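# Fold up a flat cardboard box blank on the table

## Task

Raise the two long side walls and the lid of the flat cardboard blank so that they stand up, with the blank's base lying flat on the table. Then release it and move the grippers away. The result only counts if the folded parts stay up by themselves once the robot lets go.

## Robot and tools

Robot: two arms, left_arm and right_arm, each ending in a two-finger parallel gripper with a wrist camera (cam_left_wrist, cam_right_wrist, both 504x504). The arm bases sit in the scene frame at left_arm (-0.005, +0.286, 0) and right_arm (+0.015, -0.335, 0) m. The scene frame has its origin on the table top midway between the arms, +z up, +x out over the table, and left_arm on the +y side. The arm names do not describe image sides.

Gripper frame: the fingers point along the gripper's +z axis and close along its y axis. The reported end_effector_position is the point between the finger pads, roughly 1 cm short of the tips. Printed hand positions can be a little wrong, more so when an arm reaches far. A camera mount near the wrist adds bulk not shown in the URDF.

Tools:
- execute_actions(actions, pictures): actions is a list holding one item or none. An empty list [] just returns the current state. A wait item is {"steps": n}, n up to 300 control steps of 1/30 s, counted from the previous result. A motion item is {"rows": [...], "steps": k}, k from 1 to 15 (default 15); each row drives one step and the last row repeats if rows run out. pictures (true/false) chooses whether camera images come back; by default they do.
- A row is one flat list of 14 numbers, each in [-1, 1], covering both arms even when only one moves: left_arm dx, dy, dz, rx, ry, rz, opening, then right_arm dx, dy, dz, rx, ry, rz, opening. dx..rz are an offset, in that gripper's own axes, from the gripper pose shown in the latest result (or from the current pose if none has been shown yet, and for second and later calls within one reply). Every row is relative to that same base pose, not to the row before. Scale: 1.0 = 0.6 m for dx/dy/dz and 180 degrees for the rotation; rx, ry, rz form a single rotation vector. Opening is absolute, not an offset: +1 fully open (0.094 m), -1 closed. All-zero offsets are not a pause; they pull the arm back to its base pose. To keep an arm still, send the offset back to where it should be in the first call, zeros afterward, and always its desired opening.
- move(target, speed): target is one 14-number row laid out as above, offsets from the last shown pose. Each gripper travels in a straight line toward its target, both paths finishing together in 0.5 to 10 s (cut off at 10 s). speed is each arm's top path speed in m/s, 0.002 to 0.5, default 0.25; rotation is capped at twice that in rad/s. The opening is sent when the move begins. Paths do not avoid obstacles or the other arm. The result adds a move: line with the ending (done, off_target, moving, held, fault) and active limits (paced = the commanded pose was clipped; held = a safety check blocked some steps, after which the arm may jump faster), plus each gripper's distance to its target.
- wait(seconds): 0 to 10 s, lets the simulation run with nothing new sent.
- zoom_image(camera, region): closer look at part of a camera's last image; region [x0, y0, x1, y1] in pixels from the top-left, at most 504 by 504.
- read_manual(section): only licence text; no motion.
- finished_scene(scene): ends and grades the current scene; give its number. It cannot be undone.

Control limits: each step, the commanded pose is clipped to within 70 mm and 16 degrees of the measured pose, then reached by damped inverse kinematics, favoring position over orientation. A large offset may need several actions; after an action the arm continues only to its last clipped pose, so read the resulting pose and send the remainder. Joint friction can leave the hand up to about 31 mm off, and very small commands may not move it. Joint ranges (rad): waist -2.618 to 3.054, shoulder 0.000 to 3.142, elbow 0.000 to 3.142, wrist pitch -1.571 to 1.571, wrist yaw -1.571 to 1.571, wrist roll -2.094 to 2.094. Elbows cannot go fully straight.

Results: a state line per arm gives position (m) and quat_wxyz in the scene frame; grip_measured is the finger opening on the command scale (joint list's last value is metres). Readings may be off by about 1 mm. A "Hand target" line shows where the controller is currently steering. HELD marks steps where part of a row was withheld; "pose unreachable" means the clearance check altered or blocked a command for the named arm. FAULT or OVER-TEMPERATURE FAULT lines mean an arm stopped.

Gripping: to hold something, command an opening below grip_measured; about 0.03 below holds firmly, smaller differences grip more lightly. Pad force tops out near 50 to 62 N and is weaker on very thin material such as cardboard under about 2 mm.

Cautions: do not let the arms collide or press on each other. Avoid fast impacts, strong pushes, drops and slips; faster moves and targets set deeper past contact press harder. An arm blocked by an object keeps pushing until given a new command. Nothing may fall or be knocked off the table. Parts may occasionally get a brief external tug or push. Holding loads heats motors: warnings start at 75 °C, 90 °C pauses that arm for 10 s, and 100 °C makes it go limp and drop. Smooth, economical motion is preferred. Finish by opening the grippers and withdrawing so the folded walls and lid stand unaided.

Each tool is called after "Call:" by a JSON object that holds its "name" and its "arguments", one argument or row to a line.

## Session

Call:
{"name": "execute_actions", "arguments": {
  "actions": []
}}

Scene clock: 0.00 s of 6000.00 s.
left_arm: end_effector_position=(+0.4125, +0.1366, +0.3416) grip_measured=+1.000 end_effector_quat_wxyz=(+0.441, +0.393, +0.728, -0.348) | right_arm: end_effector_position=(+0.1988, -0.5445, +0.2123) grip_measured=+1.000 end_effector_quat_wxyz=(+0.140, -0.370, +0.918, -0.019)
Joint positions: left_arm=[ 0.02   1.735  1.83  -0.869  1.016  0.521  0.094] | right_arm=[-0.923  1.544  1.6   -1.54  -0.27  -1.772  0.094]
Joint velocities: left_arm=[ 0.002  0.012  0.002 -0.066 -0.081  0.007  0.   ] | right_arm=[-0.002  0.017  0.002  0.037  0.022  0.007  0.   ]
Joint torques (N m, as the arm reports them, + toward a larger angle): no reading
Hand target (left_arm): +0.413, +0.137, +0.342; +0.441, +0.393, +0.728, -0.348
Hand target (right_arm): +0.199, -0.544, +0.212; +0.140, -0.370, +0.918, -0.019

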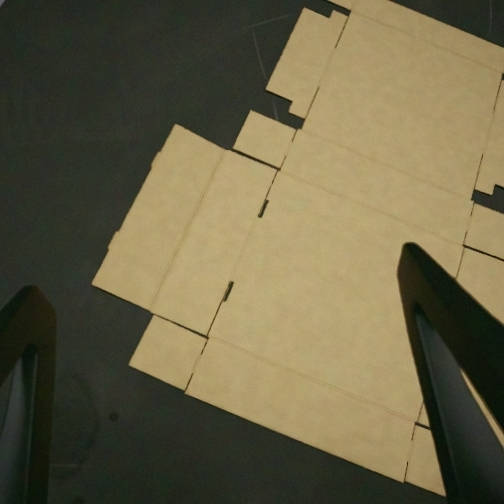

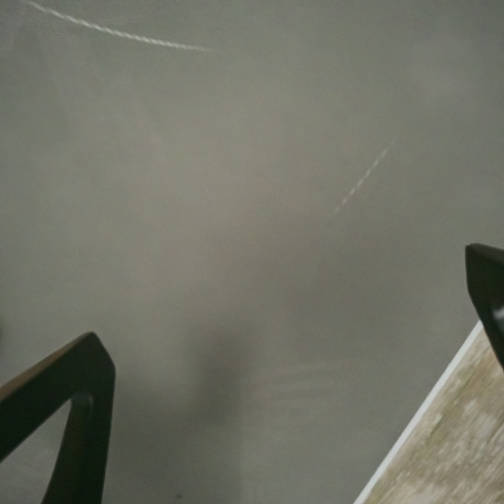

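Call:
{"name": "move", "arguments": {
  "target": [0.504,-0.013,0.026,0.098,0.137,0.126,0.2,-0.387,0.129,-0.038,-0.167,-0.179,-0.209,1]
}}

Scene clock: 40.87 s of 6000.00 s.
left_arm: end_effector_position=(+0.3292, +0.1990, +0.0723) grip_measured=+0.203 end_effector_quat_wxyz=(+0.282, +0.654, +0.651, -0.261) | right_arm: end_effector_position=(+0.2944, -0.3277, +0.2778) grip_measured=+1.000 end_effector_quat_wxyz=(-0.355, +0.603, -0.707, -0.104)
Joint positions: left_arm=[ 0.133  1.895  1.262 -1.007  0.787  1.708  0.057] | right_arm=[-0.31   1.456  1.624 -1.576 -0.743 -1.752  0.094]
Joint velocities: left_arm=[ 0.012  0.002 -0.007 -0.022  0.007  0.022 -0.001] | right_arm=[ 0.012  0.037  0.002  0.051 -0.081  0.066  0.   ]
Joint torques (N m, as the arm reports them, + toward a larger angle): left_arm=[ 0.72 -6.98  5.07  0.33  0.2   0.13] | right_arm=[ 0.31 -4.44  6.2   0.6  -0.64 -0.13]
Hand target (left_arm): +0.325, +0.203, +0.060; +0.273, +0.651, +0.657, -0.266
Hand target (right_arm): +0.297, -0.328, +0.278; +0.357, -0.602, +0.706, +0.108
Off the commanded pose (left_arm): 0.015 m, 2 deg.
Off the commanded pose (right_arm): 0.007 m, 23 deg; orientation clipped at the last step of the last action.
joint sent to its limit (right arm) — the command would take joint 4 (wrist pitch) past its lower limit, so that joint was sent only as far as its limit.
After step 90, 35.13 s passed at rest.
move: off_target (left_arm, right_arm); limits=paced
camera_calibration (this result's frames):
cam_left_wrist: T_world_to_cam=[[-0.992191, 0.118123, -0.0400547, 0.298432], [0.113475, 0.988163, 0.103238, -0.226279], [0.0517753, 0.0978864, -0.99385, 0.153852], [0, 0, 0, 1]] pos_world=[0.313812, 0.173289, 0.18822]
cam_right_wrist: T_world_to_cam=[[0.887403, -0.453233, 0.0842374, -0.426922], [-0.431686, -0.881107, -0.193125, -0.0902702], [0.161753, 0.135015, -0.977552, 0.379896], [0, 0, 0, 1]] pos_world=[0.278434, -0.324325, 0.389897]

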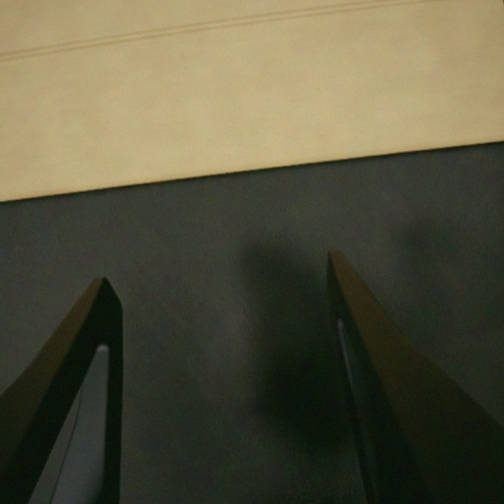

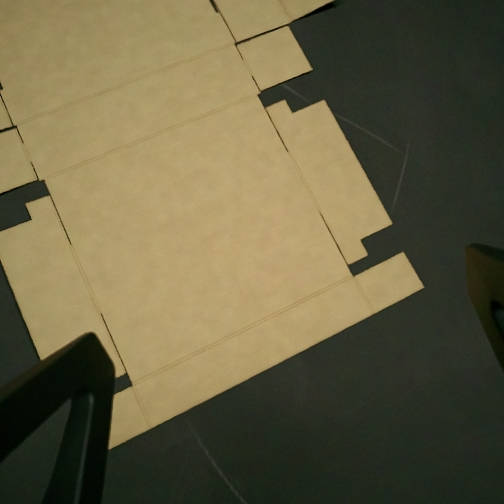

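Call:
{"name": "move", "arguments": {
  "target": [0,0.075,-0.07,0,0,0,0.2,-0.238,0.305,0.496,-0.026,0.243,0.190,-0.3]
}}

Call:
{"name": "move", "arguments": {
  "target": [0,0,0,0,0,0,0.2,0,0,0.05,0,0,0.42,-0.3],
  "speed": 0.4
}}

Scene clock: 62.97 s of 6000.00 s.
left_arm: end_effector_position=(+0.3695, +0.2236, +0.1066) grip_measured=+0.203 end_effector_quat_wxyz=(+0.286, +0.656, +0.649, -0.260) | right_arm: end_effector_position=(+0.2412, -0.0037, +0.0945) grip_measured=-0.298 end_effector_quat_wxyz=(+0.009, -0.383, +0.924, -0.016)
Joint positions: left_arm=[ 0.189  2.025  1.585 -1.249  0.787  1.791  0.057] | right_arm=[ 1.082  2.081  1.827 -1.319  0.036  0.201  0.033]
Joint velocities: left_arm=[ 0.002 -0.012  0.007  0.051 -0.022 -0.022  0.001] | right_arm=[ 0.017 -0.017 -0.012  0.022  0.037  0.095 -0.   ]
Joint torques (N m, as the arm reports them, + toward a larger angle): left_arm=[ 0.69 -7.76  9.73 -0.07  0.24  0.04] | right_arm=[  0.63 -12.48   7.23   0.31  -0.09  -0.02]
Hand target (left_arm): +0.373, +0.228, +0.104; +0.282, +0.654, +0.652, -0.261
Hand target (right_arm): +0.241, -0.000, +0.097; +0.009, -0.381, +0.925, -0.012
Off the commanded pose (left_arm): 0.007 m, 1 deg.
Off the commanded pose (right_arm): 0.007 m, 2 deg.
After step 90, 16.43 s passed at rest.
move: done
camera_calibration (this result's frames):
cam_left_wrist: T_world_to_cam=[[-0.991418, 0.120454, -0.0508092, 0.337231], [0.114908, 0.988256, 0.100726, -0.259015], [0.0623453, 0.094023, -0.993616, 0.180394], [0, 0, 0, 1]] pos_world=[0.352853, 0.198391, 0.222467]
cam_right_wrist: T_world_to_cam=[[0.480691, -0.876643, 0.0208077, -0.114895], [-0.756414, -0.402528, 0.515567, 0.14995], [-0.443593, -0.263568, -0.856597, 0.298691], [0, 0, 0, 1]] pos_world=[0.30115, 0.0383626, 0.180939]

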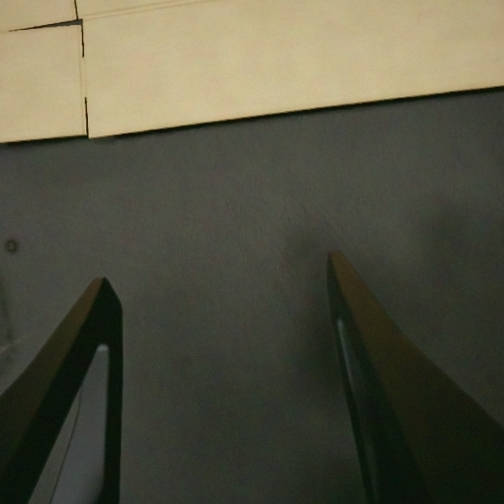

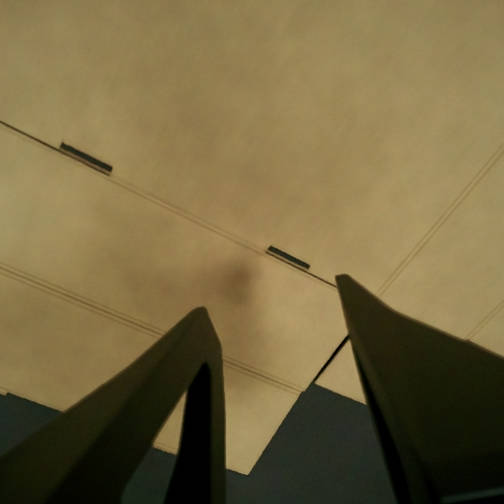

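Scene clock: 65.30 s of 6000.00 s.
left_arm: end_effector_position=(+0.3695, +0.2236, +0.1066) grip_measured=+0.203 end_effector_quat_wxyz=(+0.286, +0.656, +0.649, -0.260) | right_arm: end_effector_position=(+0.2430, -0.0011, +0.0732) grip_measured=-0.298 end_effector_quat_wxyz=(+0.020, +0.258, +0.966, +0.002)
Joint positions: left_arm=[ 0.189  2.025  1.585 -1.249  0.787  1.791  0.057] | right_arm=[ 1.082  2.081  1.742 -1.216  0.036  1.509  0.033]
Joint velocities: left_arm=[-0.007  0.007 -0.017  0.037 -0.007  0.022 -0.001] | right_arm=[-0.007  0.012 -0.022 -0.007  0.037  0.051 -0.001]
Joint torques (N m, as the arm reports them, + toward a larger angle): left_arm=[ 0.08 -9.47  7.5   0.1   0.3  -0.02] | right_arm=[  0.28 -12.28   4.41   0.45   0.     0.06]
Hand target (left_arm): +0.370, +0.224, +0.107; +0.286, +0.656, +0.649, -0.260
Hand target (right_arm): +0.242, -0.004, +0.065; +0.017, +0.264, +0.964, -0.007
Off the commanded pose (left_arm): 0.000 m, 0 deg.
Off the commanded pose (right_arm): 0.009 m, 1 deg.
move: done
camera_calibration (this result's frames):
cam_left_wrist: T_world_to_cam=[[-0.991418, 0.120454, -0.0508092, 0.337231], [0.114908, 0.988256, 0.100726, -0.259015], [0.0623453, 0.094023, -0.993616, 0.180394], [0, 0, 0, 1]] pos_world=[0.352853, 0.198391, 0.222467]
cam_right_wrist: T_world_to_cam=[[-0.720825, -0.692227, -0.0351172, 0.183207], [-0.612151, 0.612042, 0.500675, 0.130489], [-0.325088, 0.382396, -0.864923, 0.254351], [0, 0, 0, 1]] pos_world=[0.294626, -0.0503066, 0.161095]

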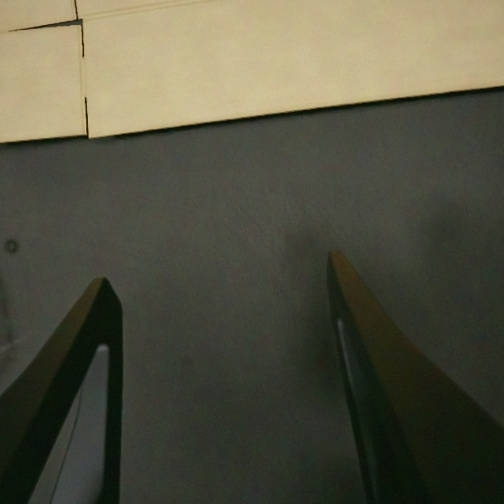

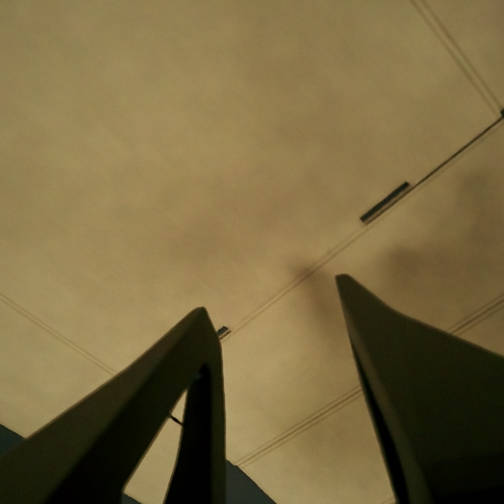

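Call:
{"name": "move", "arguments": {
  "target": [0.05,0,0.165,0,0,0,0.2,0,0.02,0.112,0,0,0,-0.3],
  "speed": 0.08
}}

Scene clock: 70.07 s of 6000.00 s.
left_arm: end_effector_position=(+0.3810, +0.1785, +0.0283) grip_measured=+0.203 end_effector_quat_wxyz=(+0.295, +0.661, +0.645, -0.246) | right_arm: end_effector_position=(+0.2524, +0.0132, +0.0149) grip_measured=-0.298 end_effector_quat_wxyz=(+0.022, +0.260, +0.965, +0.010)
Joint positions: left_arm=[ 0.066  2.093  1.361 -0.797  0.788  1.615  0.057] | right_arm=[ 1.082  2.178  1.657 -1.018  0.036  1.512  0.033]
Joint velocities: left_arm=[ 0.002  0.007 -0.002 -0.022 -0.051 -0.037 -0.   ] | right_arm=[-0.017  0.002 -0.002 -0.007  0.081  0.007  0.   ]
Joint torques (N m, as the arm reports them, + toward a larger angle): left_arm=[-0.42 -8.27  4.79  0.52  0.37 -0.11] | right_arm=[  0.26 -13.     4.57   0.42   0.    -0.13]
Hand target (left_arm): +0.373, +0.174, +0.016; +0.286, +0.656, +0.648, -0.261
Hand target (right_arm): +0.251, +0.010, +0.006; +0.020, +0.258, +0.966, +0.002
Off the commanded pose (left_arm): 0.015 m, 2 deg.
Off the commanded pose (right_arm): 0.010 m, 1 deg.
move: off_target (left_arm)
camera_calibration (this result's frames):
cam_left_wrist: T_world_to_cam=[[-0.989191, 0.120238, -0.0839258, 0.350173], [0.11062, 0.98763, 0.111131, -0.206407], [0.0962499, 0.100646, -0.990256, 0.0918583], [0, 0, 0, 1]] pos_world=[0.360379, 0.152505, 0.14329]
cam_right_wrist: T_world_to_cam=[[-0.722257, -0.689673, -0.0519213, 0.198517], [-0.615277, 0.606428, 0.503666, 0.157474], [-0.315878, 0.395722, -0.862337, 0.199049], [0, 0, 0, 1]] pos_world=[0.303146, -0.0373532, 0.10264]

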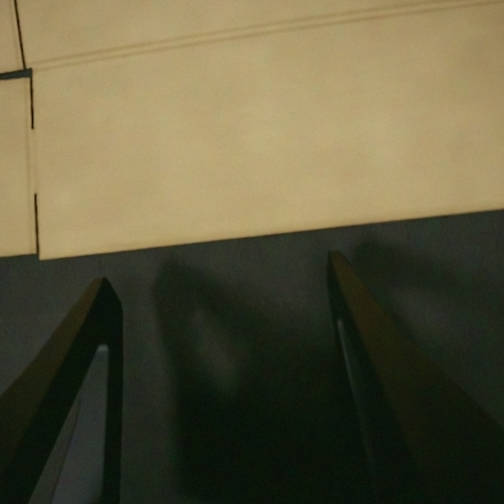

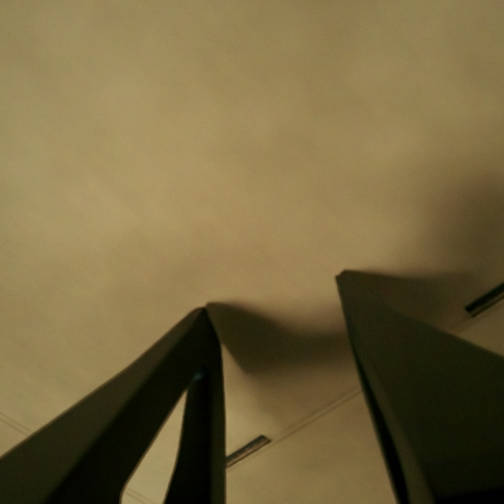

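Call:
{"name": "move", "arguments": {
  "target": [0.038,-0.01,0.032,0,-0.06,0,0.2,0,0,0.02,0,0,0,-0.3],
  "speed": 0.05
}}

Scene clock: 74.17 s of 6000.00 s.
left_arm: end_effector_position=(+0.3846, +0.1781, +0.0202) grip_measured=+0.203 end_effector_quat_wxyz=(+0.369, +0.634, +0.607, -0.304) | right_arm: end_effector_position=(+0.2562, +0.0189, +0.0153) grip_measured=-0.298 end_effector_quat_wxyz=(+0.027, +0.260, +0.965, +0.023)
Joint positions: left_arm=[ 0.123  2.193  1.361 -0.77   0.998  1.726  0.057] | right_arm=[ 1.082  2.178  1.657 -0.99   0.036  1.512  0.033]
Joint velocities: left_arm=[-0.012 -0.002  0.012  0.11   0.11  -0.007  0.001] | right_arm=[-0.007 -0.012 -0.012  0.007  0.022  0.007 -0.   ]
Joint torques (N m, as the arm reports them, + toward a larger angle): left_arm=[ 0.39 -7.34  4.48  0.48  0.05  0.15] | right_arm=[  0.46 -12.57   4.1    0.58  -0.02  -0.08]
Hand target (left_arm): +0.377, +0.182, -0.001; +0.354, +0.635, +0.614, -0.308
Hand target (right_arm): +0.253, +0.013, +0.003; +0.022, +0.260, +0.965, +0.010
Off the commanded pose (left_arm): 0.023 m, 2 deg.
Off the commanded pose (right_arm): 0.014 m, 2 deg.
move: off_target (left_arm, right_arm)
camera_calibration (this result's frames):
cam_left_wrist: T_world_to_cam=[[-0.984577, 0.110667, -0.135501, 0.354062], [0.123665, 0.988089, -0.0915794, -0.206475], [0.123752, -0.106924, -0.986536, 0.109896], [0, 0, 0, 1]] pos_world=[0.360536, 0.176584, 0.137483]
cam_right_wrist: T_world_to_cam=[[-0.721252, -0.688152, -0.0790086, 0.205316], [-0.623042, 0.594672, 0.508117, 0.158318], [-0.302678, 0.415706, -0.857656, 0.194423], [0, 0, 0, 1]] pos_world=[0.305571, -0.0336816, 0.102526]

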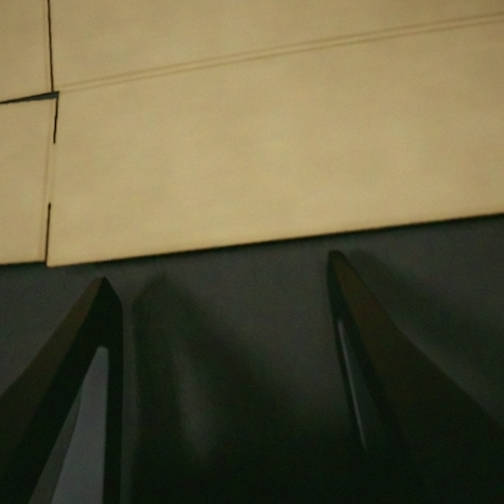

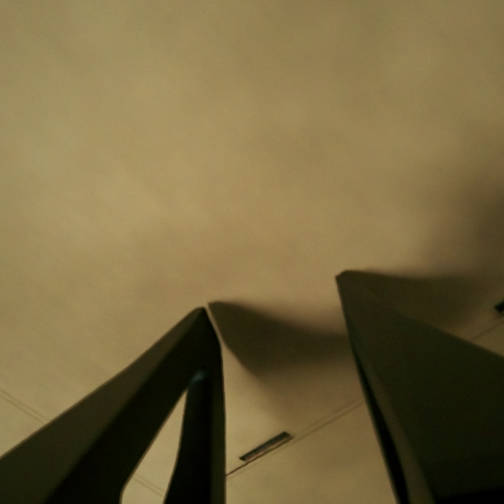

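Call:
{"name": "move", "arguments": {
  "target": [0.04,-0.01,0.025,0.02,0,-0.032,0.2,0,0,0.015,0,0,0,-0.3],
  "speed": 0.05
}}

Scene clock: 79.57 s of 6000.00 s.
left_arm: end_effector_position=(+0.3827, +0.1733, +0.0168) grip_measured=+0.203 end_effector_quat_wxyz=(+0.363, +0.606, +0.617, -0.348) | right_arm: end_effector_position=(+0.2586, +0.0225, +0.0156) grip_measured=-0.298 end_effector_quat_wxyz=(+0.029, +0.260, +0.965, +0.031)
Joint positions: left_arm=[ 0.123  2.251  1.407 -0.84   1.05   1.714  0.057] | right_arm=[ 1.082  2.178  1.657 -0.972  0.036  1.512  0.033]
Joint velocities: left_arm=[ 0.007  0.002 -0.017 -0.051 -0.022 -0.051  0.001] | right_arm=[-0.017 -0.002 -0.032 -0.051  0.051  0.022 -0.001]
Joint torques (N m, as the arm reports them, + toward a larger angle): left_arm=[ 0.15 -6.86  7.49  0.18 -0.21  0.05] | right_arm=[  0.38 -12.9    4.55   0.58   0.02  -0.08]
Hand target (left_arm): +0.380, +0.179, -0.007; +0.334, +0.614, +0.629, -0.341
Hand target (right_arm): +0.257, +0.019, +0.006; +0.027, +0.260, +0.965, +0.023
Off the commanded pose (left_arm): 0.026 m, 4 deg.
Off the commanded pose (right_arm): 0.010 m, 1 deg.
After step 90, 0.97 s passed at rest.
move: off_target (left_arm)
camera_calibration (this result's frames):
cam_left_wrist: T_world_to_cam=[[-0.993938, 0.0950463, -0.0552636, 0.357248], [0.102779, 0.981746, -0.160038, -0.191569], [0.0390437, -0.164748, -0.985563, 0.148692], [0, 0, 0, 1]] pos_world=[0.368966, 0.178614, 0.13563]
cam_right_wrist: T_world_to_cam=[[-0.720405, -0.68687, -0.0960471, 0.209537], [-0.627969, 0.587213, 0.51072, 0.158911], [-0.294399, 0.42824, -0.854365, 0.19143], [0, 0, 0, 1]] pos_world=[0.307099, -0.0313672, 0.102517]

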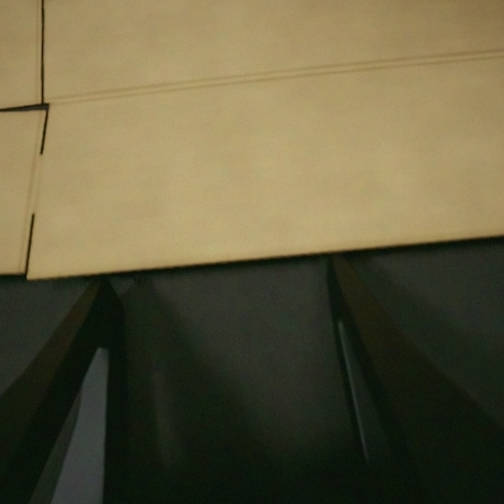

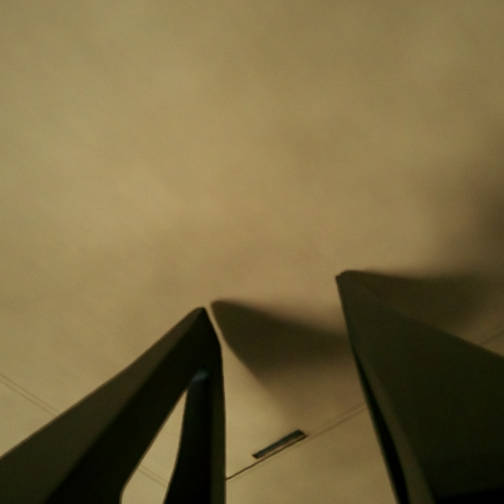

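Call:
{"name": "move", "arguments": {
  "target": [-0.013,0,0.05,0,0,0,0.2,0,-0.015,0.025,0,0,0,-0.3],
  "speed": 0.03
}}

Scene clock: 84.13 s of 6000.00 s.
left_arm: end_effector_position=(+0.3907, +0.1469, +0.0173) grip_measured=+0.203 end_effector_quat_wxyz=(+0.376, +0.596, +0.612, -0.359) | right_arm: end_effector_position=(+0.2587, +0.0227, +0.0124) grip_measured=-0.299 end_effector_quat_wxyz=(+0.033, +0.260, +0.964, +0.043)
Joint positions: left_arm=[ 0.062  2.252  1.383 -0.696  1.093  1.575  0.057] | right_arm=[ 1.082  2.16   1.614 -0.922  0.036  1.512  0.033]
Joint velocities: left_arm=[-0.007  0.017 -0.017  0.066 -0.037  0.081  0.001] | right_arm=[ 0.007 -0.002 -0.002 -0.022  0.051 -0.066 -0.   ]
Joint torques (N m, as the arm reports them, + toward a larger angle): left_arm=[ -0.92 -11.25   3.23   0.58   0.04  -0.12] | right_arm=[  0.21 -13.18   3.2    0.75   0.01  -0.11]
Hand target (left_arm): +0.383, +0.143, +0.009; +0.362, +0.607, +0.615, -0.350
Hand target (right_arm): +0.255, +0.015, +0.000; +0.029, +0.260, +0.965, +0.031
Off the commanded pose (left_arm): 0.012 m, 2 deg.
Off the commanded pose (right_arm): 0.015 m, 1 deg.
After step 90, 0.23 s passed at rest.
move: off_target (left_arm, right_arm)
camera_calibration (this result's frames):
cam_left_wrist: T_world_to_cam=[[-0.994615, 0.0851181, -0.059133, 0.369508], [0.0953013, 0.975353, -0.199006, -0.161893], [0.0407365, -0.20357, -0.978213, 0.149399], [0, 0, 0, 1]] pos_world=[0.376861, 0.156864, 0.135777]
cam_right_wrist: T_world_to_cam=[[-0.718979, -0.684711, -0.119333, 0.20934], [-0.634756, 0.576938, 0.51403, 0.162449], [-0.283114, 0.445325, -0.849431, 0.185295], [0, 0, 0, 1]] pos_world=[0.306086, -0.0329016, 0.0988725]

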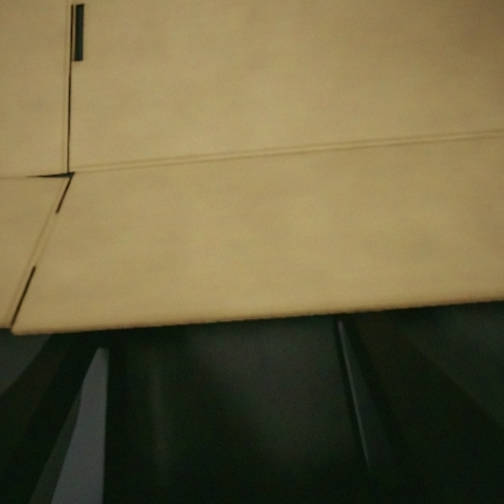

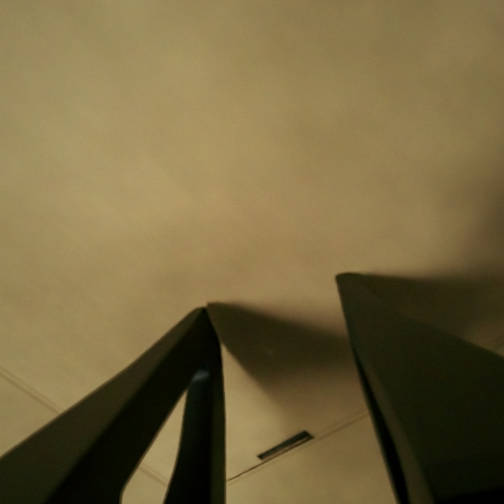

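Call:
{"name": "move", "arguments": {
  "target": [-0.055,-0.01,0.035,0,0,0,0.2,0,-0.008,0.015,0,0,0,-0.3],
  "speed": 0.04
}}

Call:
{"name": "move", "arguments": {
  "target": [-0.04,-0.01,0.04,0,0,0,0.2,0,-0.008,0.015,0,0,0,-0.3],
  "speed": 0.04
}}

Scene clock: 91.33 s of 6000.00 s.
left_arm: end_effector_position=(+0.3928, +0.1194, +0.0321) grip_measured=+0.203 end_effector_quat_wxyz=(+0.376, +0.599, +0.614, -0.350) | right_arm: end_effector_position=(+0.2607, +0.0233, +0.0126) grip_measured=-0.299 end_effector_quat_wxyz=(+0.038, +0.260, +0.964, +0.044)
Joint positions: left_arm=[-0.011  2.182  1.337 -0.561  1.073  1.408  0.057] | right_arm=[ 1.082  2.16   1.614 -0.916  0.044  1.512  0.033]
Joint velocities: left_arm=[-0.002 -0.002 -0.012 -0.022  0.081 -0.022  0.   ] | right_arm=[ 0.002 -0.007  0.007 -0.007  0.037  0.022  0.   ]
Joint torques (N m, as the arm reports them, + toward a larger angle): left_arm=[ -0.78 -11.62   4.6    0.75   0.49  -0.19] | right_arm=[  0.44 -14.01   3.05   0.89  -0.08  -0.1 ]
Hand target (left_arm): +0.385, +0.113, +0.037; +0.376, +0.597, +0.611, -0.359
Hand target (right_arm): +0.257, +0.019, +0.003; +0.033, +0.260, +0.964, +0.042
Off the commanded pose (left_arm): 0.011 m, 1 deg.
Off the commanded pose (right_arm): 0.011 m, 1 deg.
After step 90, 2.90 s passed at rest.
move: off_target (left_arm, right_arm)
camera_calibration (this result's frames):
cam_left_wrist: T_world_to_cam=[[-0.994527, 0.0793927, -0.0679231, 0.375764], [0.0907509, 0.978541, -0.18499, -0.131358], [0.0517787, -0.190142, -0.98039, 0.152359], [0, 0, 0, 1]] pos_world=[0.377739, 0.127676, 0.150595]
cam_right_wrist: T_world_to_cam=[[-0.718305, -0.683984, -0.127293, 0.211094], [-0.639359, 0.576819, 0.508429, 0.164512], [-0.274332, 0.446593, -0.851643, 0.183481], [0, 0, 0, 1]] pos_world=[0.307146, -0.0324501, 0.0994882]

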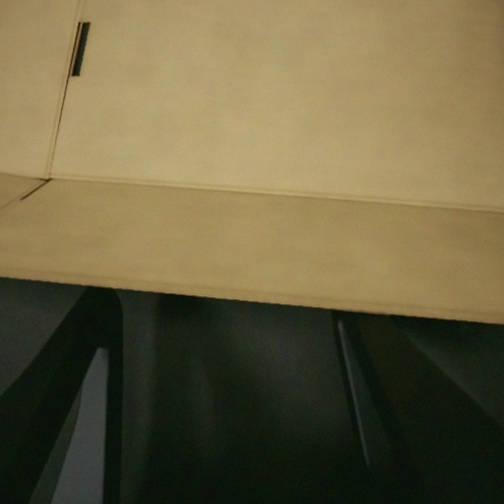

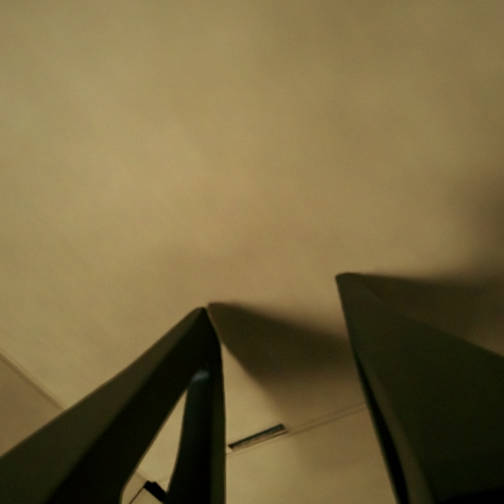

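Scene clock: 92.53 s of 6000.00 s.
left_arm: end_effector_position=(+0.3965, +0.0961, +0.0363) grip_measured=+0.203 end_effector_quat_wxyz=(+0.375, +0.598, +0.621, -0.340) | right_arm: end_effector_position=(+0.2618, +0.0223, +0.0126) grip_measured=-0.299 end_effector_quat_wxyz=(+0.042, +0.260, +0.964, +0.043)
Joint positions: left_arm=[-0.074  2.151  1.305 -0.43   1.036  1.261  0.057] | right_arm=[ 1.082  2.16   1.614 -0.917  0.053  1.512  0.033]
Joint velocities: left_arm=[ 0.002  0.007 -0.012  0.066 -0.066 -0.022 -0.001] | right_arm=[-0.012 -0.007 -0.017  0.051 -0.007 -0.051 -0.   ]
Joint torques (N m, as the arm reports them, + toward a larger angle): left_arm=[ -1.3  -11.75   4.81   0.95   0.57  -0.16] | right_arm=[  0.37 -13.95   2.94   0.95  -0.1   -0.1 ]
Hand target (left_arm): +0.387, +0.087, +0.041; +0.376, +0.599, +0.614, -0.351
Hand target (right_arm): +0.259, +0.020, +0.003; +0.038, +0.260, +0.964, +0.044
Off the commanded pose (left_arm): 0.014 m, 1 deg.
Off the commanded pose (right_arm): 0.010 m, 1 deg.
move: off_target (left_arm)
camera_calibration (this result's frames):
cam_left_wrist: T_world_to_cam=[[-0.995305, 0.0649601, -0.0717535, 0.383391], [0.0761277, 0.983206, -0.165861, -0.103509], [0.0597742, -0.170544, -0.983535, 0.146894], [0, 0, 0, 1]] pos_world=[0.38069, 0.101918, 0.154817]
cam_right_wrist: T_world_to_cam=[[-0.718075, -0.684001, -0.128495, 0.211203], [-0.642273, 0.580173, 0.500885, 0.166576], [-0.268057, 0.442201, -0.855923, 0.182793], [0, 0, 0, 1]] pos_world=[0.307646, -0.0330112, 0.100159]

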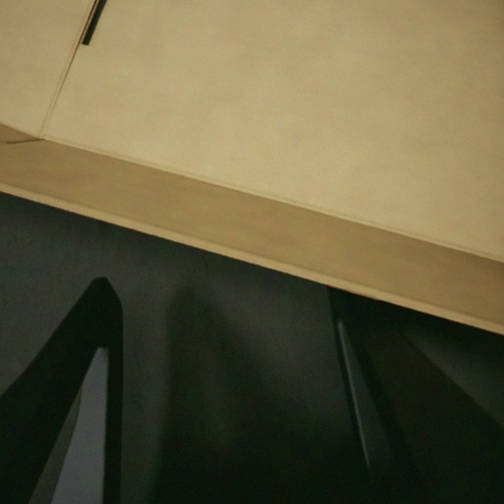

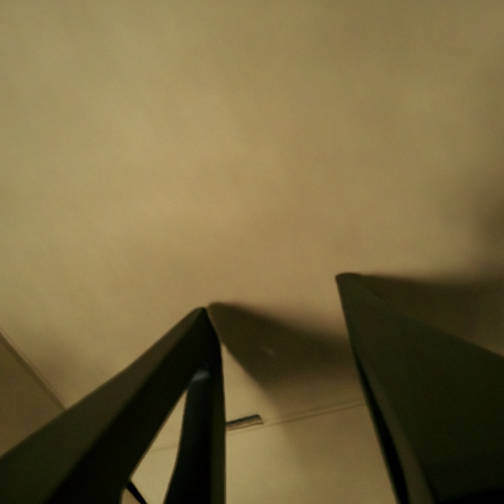

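Call:
{"name": "move", "arguments": {
  "target": [-0.045,0,-0.158,0,0,0,0.2,0,-0.005,0.015,0,0,0,-0.3]
}}

Call:
{"name": "move", "arguments": {
  "target": [-0.078,-0.04,0.09,-0.186,0.303,-0.333,0.5,0,-0.005,0.015,0,0,0,-0.3],
  "speed": 0.4
}}

Scene clock: 113.57 s of 6000.00 s.
left_arm: end_effector_position=(+0.3876, +0.1657, +0.1082) grip_measured=+0.203 end_effector_quat_wxyz=(+0.378, +0.598, +0.623, -0.333) | right_arm: end_effector_position=(+0.2619, +0.0216, +0.0126) grip_measured=-0.299 end_effector_quat_wxyz=(+0.043, +0.260, +0.964, +0.041)
Joint positions: left_arm=[ 0.104  2.05   1.484 -0.991  1.056  1.596  0.057] | right_arm=[ 1.082  2.16   1.614 -0.919  0.055  1.512  0.033]
Joint velocities: left_arm=[-0.007 -0.017 -0.012 -0.081  0.022  0.022  0.001] | right_arm=[-0.002  0.012 -0.012 -0.037 -0.081  0.007  0.001]
Joint torques (N m, as the arm reports them, + toward a larger angle): left_arm=[-0.01 -8.05  9.7   0.21  0.41  0.03] | right_arm=[  0.3  -13.48   3.69   0.93  -0.01  -0.09]
Hand target (left_arm): +0.391, +0.165, +0.106; +0.376, +0.598, +0.622, -0.338
Hand target (right_arm): +0.261, +0.020, +0.004; +0.042, +0.260, +0.964, +0.042
Off the commanded pose (left_arm): 0.004 m, 1 deg.
Off the commanded pose (right_arm): 0.009 m, 0 deg.
After step 90, 16.80 s passed at rest.
move: done
camera_calibration (this result's frames):
cam_left_wrist: T_world_to_cam=[[-0.995175, 0.0564168, -0.0802689, 0.377488], [0.0686552, 0.984896, -0.158957, -0.157497], [0.0700886, -0.163701, -0.984017, 0.224911], [0, 0, 0, 1]] pos_world=[0.370716, 0.17064, 0.226581]
cam_right_wrist: T_world_to_cam=[[-0.718147, -0.684228, -0.126872, 0.210761], [-0.642584, 0.58204, 0.498312, 0.167133], [-0.267114, 0.439387, -0.857665, 0.182937], [0, 0, 0, 1]] pos_world=[0.307619, -0.0334499, 0.100354]

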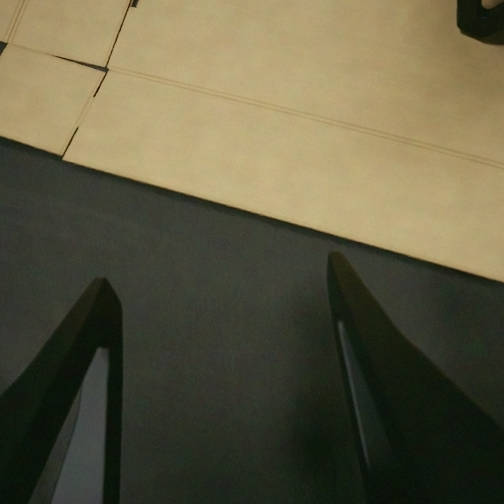

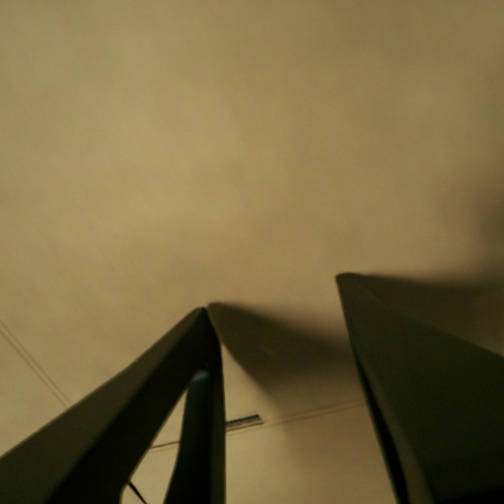

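Scene clock: 116.23 s of 6000.00 s.
left_arm: end_effector_position=(+0.3714, +0.0911, +0.1234) grip_measured=+0.497 end_effector_quat_wxyz=(+0.031, +0.180, +0.983, -0.001) | right_arm: end_effector_position=(+0.2621, +0.0214, +0.0126) grip_measured=-0.299 end_effector_quat_wxyz=(+0.043, +0.261, +0.964, +0.041)
Joint positions: left_arm=[-0.456  2.126  2.009 -1.394 -0.017 -0.123  0.07 ] | right_arm=[ 1.081  2.16   1.614 -0.919  0.055  1.512  0.033]
Joint velocities: left_arm=[ 0.012 -0.007  0.012 -0.066  0.007 -0.066 -0.   ] | right_arm=[ 0.002  0.012 -0.007  0.022 -0.051 -0.007 -0.   ]
Joint torques (N m, as the arm reports them, + toward a larger angle): left_arm=[ 0.19 -9.12 10.09  0.16 -0.05 -0.07] | right_arm=[  0.4  -13.48   3.62   0.92   0.02  -0.1 ]
Hand target (left_arm): +0.366, +0.093, +0.120; +0.009, +0.176, +0.984, +0.002
Hand target (right_arm): +0.261, +0.019, +0.003; +0.043, +0.260, +0.964, +0.041
Off the commanded pose (left_arm): 0.005 m, 3 deg.
Off the commanded pose (right_arm): 0.009 m, 0 deg.
move: off_target (left_arm)
camera_calibration (this result's frames):
cam_left_wrist: T_world_to_cam=[[-0.446036, -0.892601, 0.0656919, 0.231264], [-0.586305, 0.346857, 0.732076, 0.110973], [-0.676238, 0.288017, -0.678048, 0.427117], [0, 0, 0, 1]] pos_world=[0.457048, 0.0449174, 0.193173]
cam_right_wrist: T_world_to_cam=[[-0.718696, -0.68372, -0.126503, 0.210864], [-0.642035, 0.582689, 0.498262, 0.167277], [-0.26696, 0.439318, -0.857748, 0.183066], [0, 0, 0, 1]] pos_world=[0.307816, -0.0337228, 0.100352]

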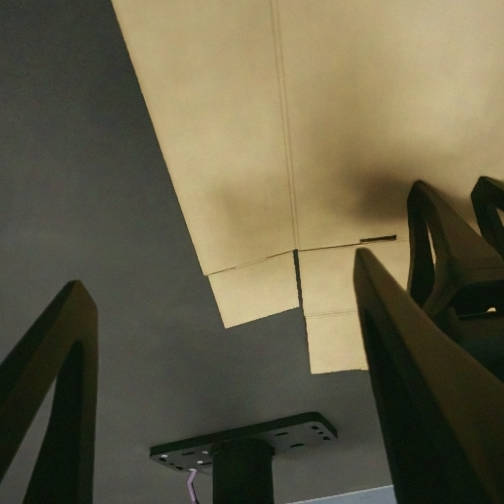

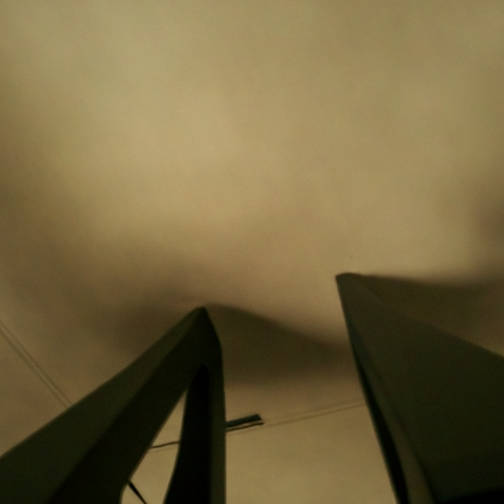

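Call:
{"name": "move", "arguments": {
  "target": [0,0.2,0,0,0,0,-1,0,0,-0.07,0,0,0,-0.3]
}}

Call:
{"name": "move", "arguments": {
  "target": [0,0,0,0,0,0,-1,-0.134,-0.087,0,0.032,0.02,-0.055,0.9]
}}

Call:
{"name": "move", "arguments": {
  "target": [0,0,0,0,0,0,-1,0,0,0.09,0,0,0,0.9],
  "speed": 0.06
}}

Call:
{"name": "move", "arguments": {
  "target": [0,0,0,0,0,0,-1,0,0,0.03,0,0,-0.12,0.9],
  "speed": 0.08
}}

Scene clock: 141.67 s of 6000.00 s.
left_arm: end_effector_position=(+0.4119, +0.2080, +0.1235) grip_measured=-0.992 end_effector_quat_wxyz=(+0.031, +0.171, +0.985, +0.005) | right_arm: end_effector_position=(+0.2571, +0.0138, +0.0438) grip_measured=-0.299 end_effector_quat_wxyz=(+0.039, +0.261, +0.964, +0.030)
Joint positions: left_arm=[-0.161  2.126  2.01  -1.393 -0.01   0.155  0.   ] | right_arm=[ 1.081  2.116  1.673 -1.047  0.055  1.512  0.033]
Joint velocities: left_arm=[-0.012 -0.012  0.007 -0.007  0.051 -0.037 -0.001] | right_arm=[ 0.002 -0.002  0.022 -0.007 -0.007 -0.066  0.001]
Joint torques (N m, as the arm reports them, + toward a larger angle): left_arm=[-0.38 -9.36 11.28  0.47  0.    0.11] | right_arm=[  0.84 -14.71   6.96   0.45   0.04  -0.06]
Hand target (left_arm): +0.416, +0.203, +0.126; +0.033, +0.180, +0.983, +0.000
Hand target (right_arm): +0.258, +0.018, +0.054; +0.043, +0.261, +0.964, +0.041
Off the commanded pose (left_arm): 0.005 m, 1 deg.
Off the commanded pose (right_arm): 0.012 m, 1 deg.
After step 90, 21.37 s passed at rest.
move: off_target (right_arm)
camera_calibration (this result's frames):
cam_left_wrist: T_world_to_cam=[[-0.430554, -0.900839, 0.0557902, 0.350244], [-0.592608, 0.328776, 0.735338, 0.100004], [-0.680764, 0.283541, -0.6754, 0.423309], [0, 0, 0, 1]] pos_world=[0.498236, 0.162609, 0.192826]
cam_right_wrist: T_world_to_cam=[[-0.720175, -0.685957, -0.103974, 0.205513], [-0.635658, 0.592328, 0.495063, 0.151281], [-0.278005, 0.422624, -0.862614, 0.215098], [0, 0, 0, 1]] pos_world=[0.303967, -0.0395407, 0.132021]

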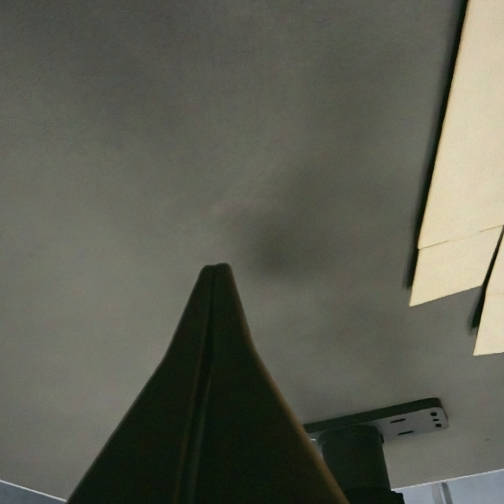

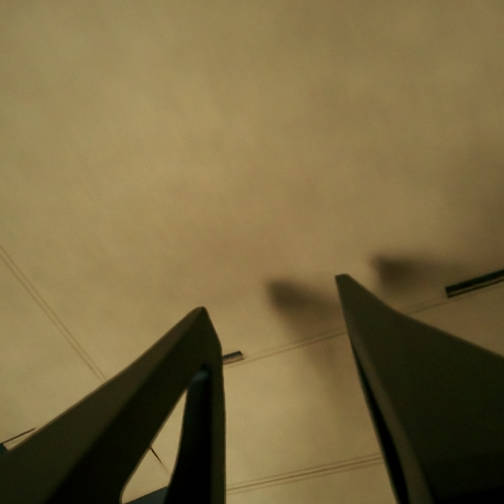

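Scene clock: 142.77 s of 6000.00 s.
left_arm: end_effector_position=(+0.4119, +0.2080, +0.1235) grip_measured=-0.992 end_effector_quat_wxyz=(+0.031, +0.171, +0.985, +0.005) | right_arm: end_effector_position=(+0.3068, -0.0695, +0.0387) grip_measured=+0.898 end_effector_quat_wxyz=(+0.001, +0.182, +0.983, -0.017)
Joint positions: left_arm=[-0.161  2.126  2.01  -1.393 -0.01   0.155  0.   ] | right_arm=[ 0.842  2.105  1.64  -1.131  0.021  1.114  0.089]
Joint velocities: left_arm=[ 0.002 -0.007  0.002 -0.081  0.066 -0.022  0.001] | right_arm=[ 0.012 -0.002  0.007 -0.051 -0.022  0.007 -0.001]
Joint torques (N m, as the arm reports them, + toward a larger angle): left_arm=[  0.08 -10.63   8.07   0.59  -0.09  -0.02] | right_arm=[  0.43 -15.09   4.7    0.25  -0.12  -0.18]
Hand target (left_arm): +0.412, +0.208, +0.124; +0.031, +0.171, +0.985, +0.005
Hand target (right_arm): +0.301, -0.071, +0.043; -0.003, +0.176, +0.984, -0.015
Off the commanded pose (left_arm): 0.000 m, 0 deg.
Off the commanded pose (right_arm): 0.009 m, 1 deg.
move: done
camera_calibration (this result's frames):
cam_left_wrist: T_world_to_cam=[[-0.430554, -0.900839, 0.0557902, 0.350244], [-0.592608, 0.328776, 0.735338, 0.100004], [-0.680764, 0.283541, -0.6754, 0.423309], [0, 0, 0, 1]] pos_world=[0.498236, 0.162609, 0.192826]
cam_right_wrist: T_world_to_cam=[[-0.60559, -0.795596, 0.0169496, 0.136093], [-0.677148, 0.526384, 0.514189, 0.242161], [-0.418009, 0.299911, -0.857509, 0.293902], [0, 0, 0, 1]] pos_world=[0.369249, -0.107339, 0.1252]

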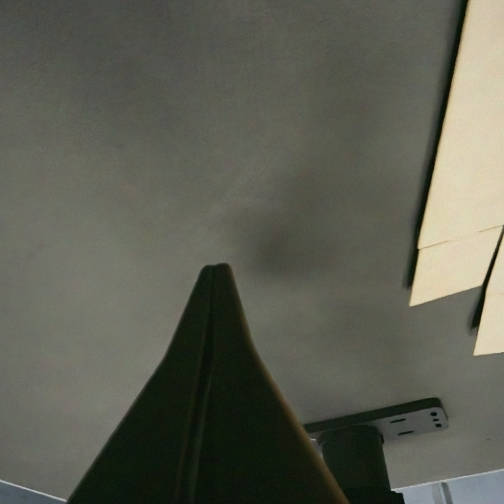

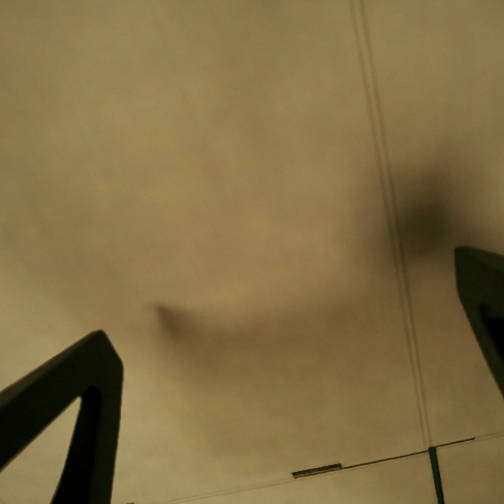

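Scene clock: 143.90 s of 6000.00 s.
left_arm: end_effector_position=(+0.4119, +0.2080, +0.1235) grip_measured=-0.992 end_effector_quat_wxyz=(+0.031, +0.171, +0.985, +0.005) | right_arm: end_effector_position=(+0.3095, -0.0670, +0.0097) grip_measured=+0.898 end_effector_quat_wxyz=(+0.008, +0.182, +0.983, -0.007)
Joint positions: left_arm=[-0.161  2.126  2.01  -1.393 -0.01   0.155  0.   ] | right_arm=[ 0.842  2.128  1.557 -1.002  0.021  1.114  0.089]
Joint velocities: left_arm=[ 0.012 -0.002  0.007  0.037  0.022 -0.022  0.   ] | right_arm=[ 0.002  0.007  0.007 -0.007  0.095  0.007  0.   ]
Joint torques (N m, as the arm reports them, + toward a larger angle): left_arm=[  0.06 -10.63   8.08   0.59  -0.1   -0.02] | right_arm=[  0.36 -10.04   2.39   0.94  -0.01  -0.08]
Hand target (left_arm): +0.412, +0.208, +0.124; +0.031, +0.171, +0.985, +0.005
Hand target (right_arm): +0.306, -0.071, -0.014; +0.000, +0.182, +0.983, -0.017
Off the commanded pose (left_arm): 0.000 m, 0 deg.
Off the commanded pose (right_arm): 0.026 m, 1 deg.
move: off_target (right_arm)
camera_calibration (this result's frames):
cam_left_wrist: T_world_to_cam=[[-0.430554, -0.900839, 0.0557902, 0.350244], [-0.592608, 0.328776, 0.735338, 0.100004], [-0.680764, 0.283541, -0.6754, 0.423309], [0, 0, 0, 1]] pos_world=[0.498236, 0.162609, 0.192826]
cam_right_wrist: T_world_to_cam=[[-0.605682, -0.795681, -0.00634779, 0.140501], [-0.686041, 0.518148, 0.510756, 0.259815], [-0.40311, 0.31371, -0.859703, 0.265767], [0, 0, 0, 1]] pos_world=[0.370476, -0.106203, 0.0966706]

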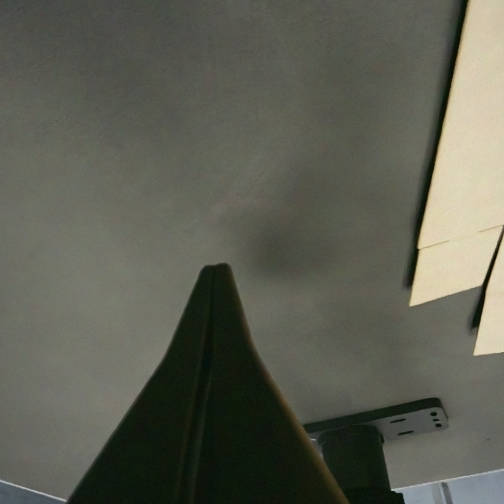

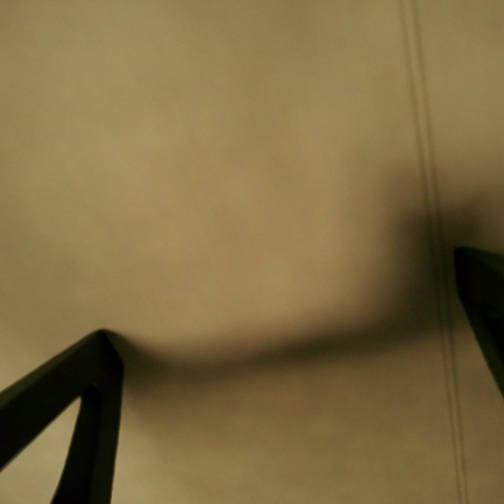

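Scene clock: 146.53 s of 6000.00 s.
left_arm: end_effector_position=(+0.4119, +0.2080, +0.1235) grip_measured=-0.992 end_effector_quat_wxyz=(+0.031, +0.171, +0.985, +0.005) | right_arm: end_effector_position=(+0.3125, -0.0648, +0.0104) grip_measured=+0.898 end_effector_quat_wxyz=(+0.014, +0.006, +1.000, -0.003)
Joint positions: left_arm=[-0.161  2.126  2.01  -1.393 -0.01   0.155  0.   ] | right_arm=[ 0.842  2.125  1.555 -0.985  0.024  0.76   0.089]
Joint velocities: left_arm=[ 0.002 -0.002 -0.002 -0.037 -0.037 -0.007 -0.001] | right_arm=[-0.007 -0.002  0.012 -0.066  0.022 -0.066 -0.   ]
Joint torques (N m, as the arm reports them, + toward a larger angle): left_arm=[  0.08 -10.63   8.09   0.59  -0.09  -0.02] | right_arm=[  0.36 -11.02   3.23   0.83  -0.01  -0.3 ]
Hand target (left_arm): +0.412, +0.208, +0.124; +0.031, +0.171, +0.985, +0.005
Hand target (right_arm): +0.309, -0.068, -0.008; +0.006, -0.005, +1.000, -0.009
Off the commanded pose (left_arm): 0.000 m, 0 deg.
Off the commanded pose (right_arm): 0.019 m, 2 deg.
move: off_target (right_arm)
camera_calibration (this result's frames):
cam_left_wrist: T_world_to_cam=[[-0.430554, -0.900839, 0.0557902, 0.350244], [-0.592608, 0.328776, 0.735338, 0.100004], [-0.680764, 0.283541, -0.6754, 0.423309], [0, 0, 0, 1]] pos_world=[0.498236, 0.162609, 0.192826]
cam_right_wrist: T_world_to_cam=[[-0.292303, -0.956229, -0.0135904, 0.0358503], [-0.827799, 0.245877, 0.504275, 0.287071], [-0.478861, 0.158651, -0.863436, 0.280575], [0, 0, 0, 1]] pos_world=[0.382473, -0.0808166, 0.097983]

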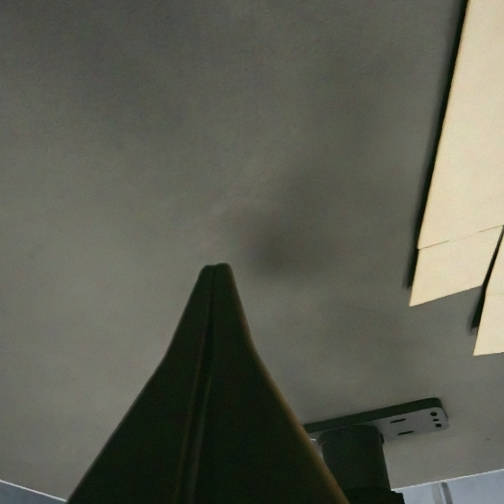

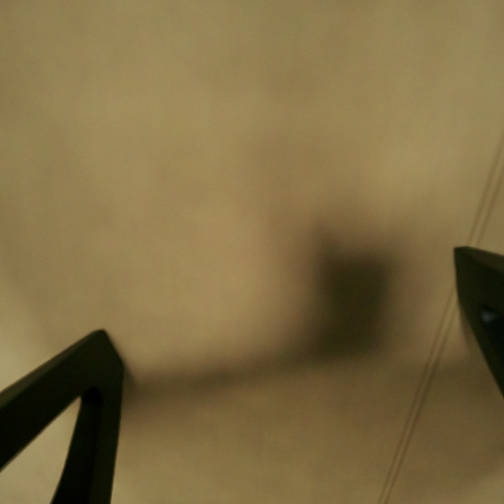

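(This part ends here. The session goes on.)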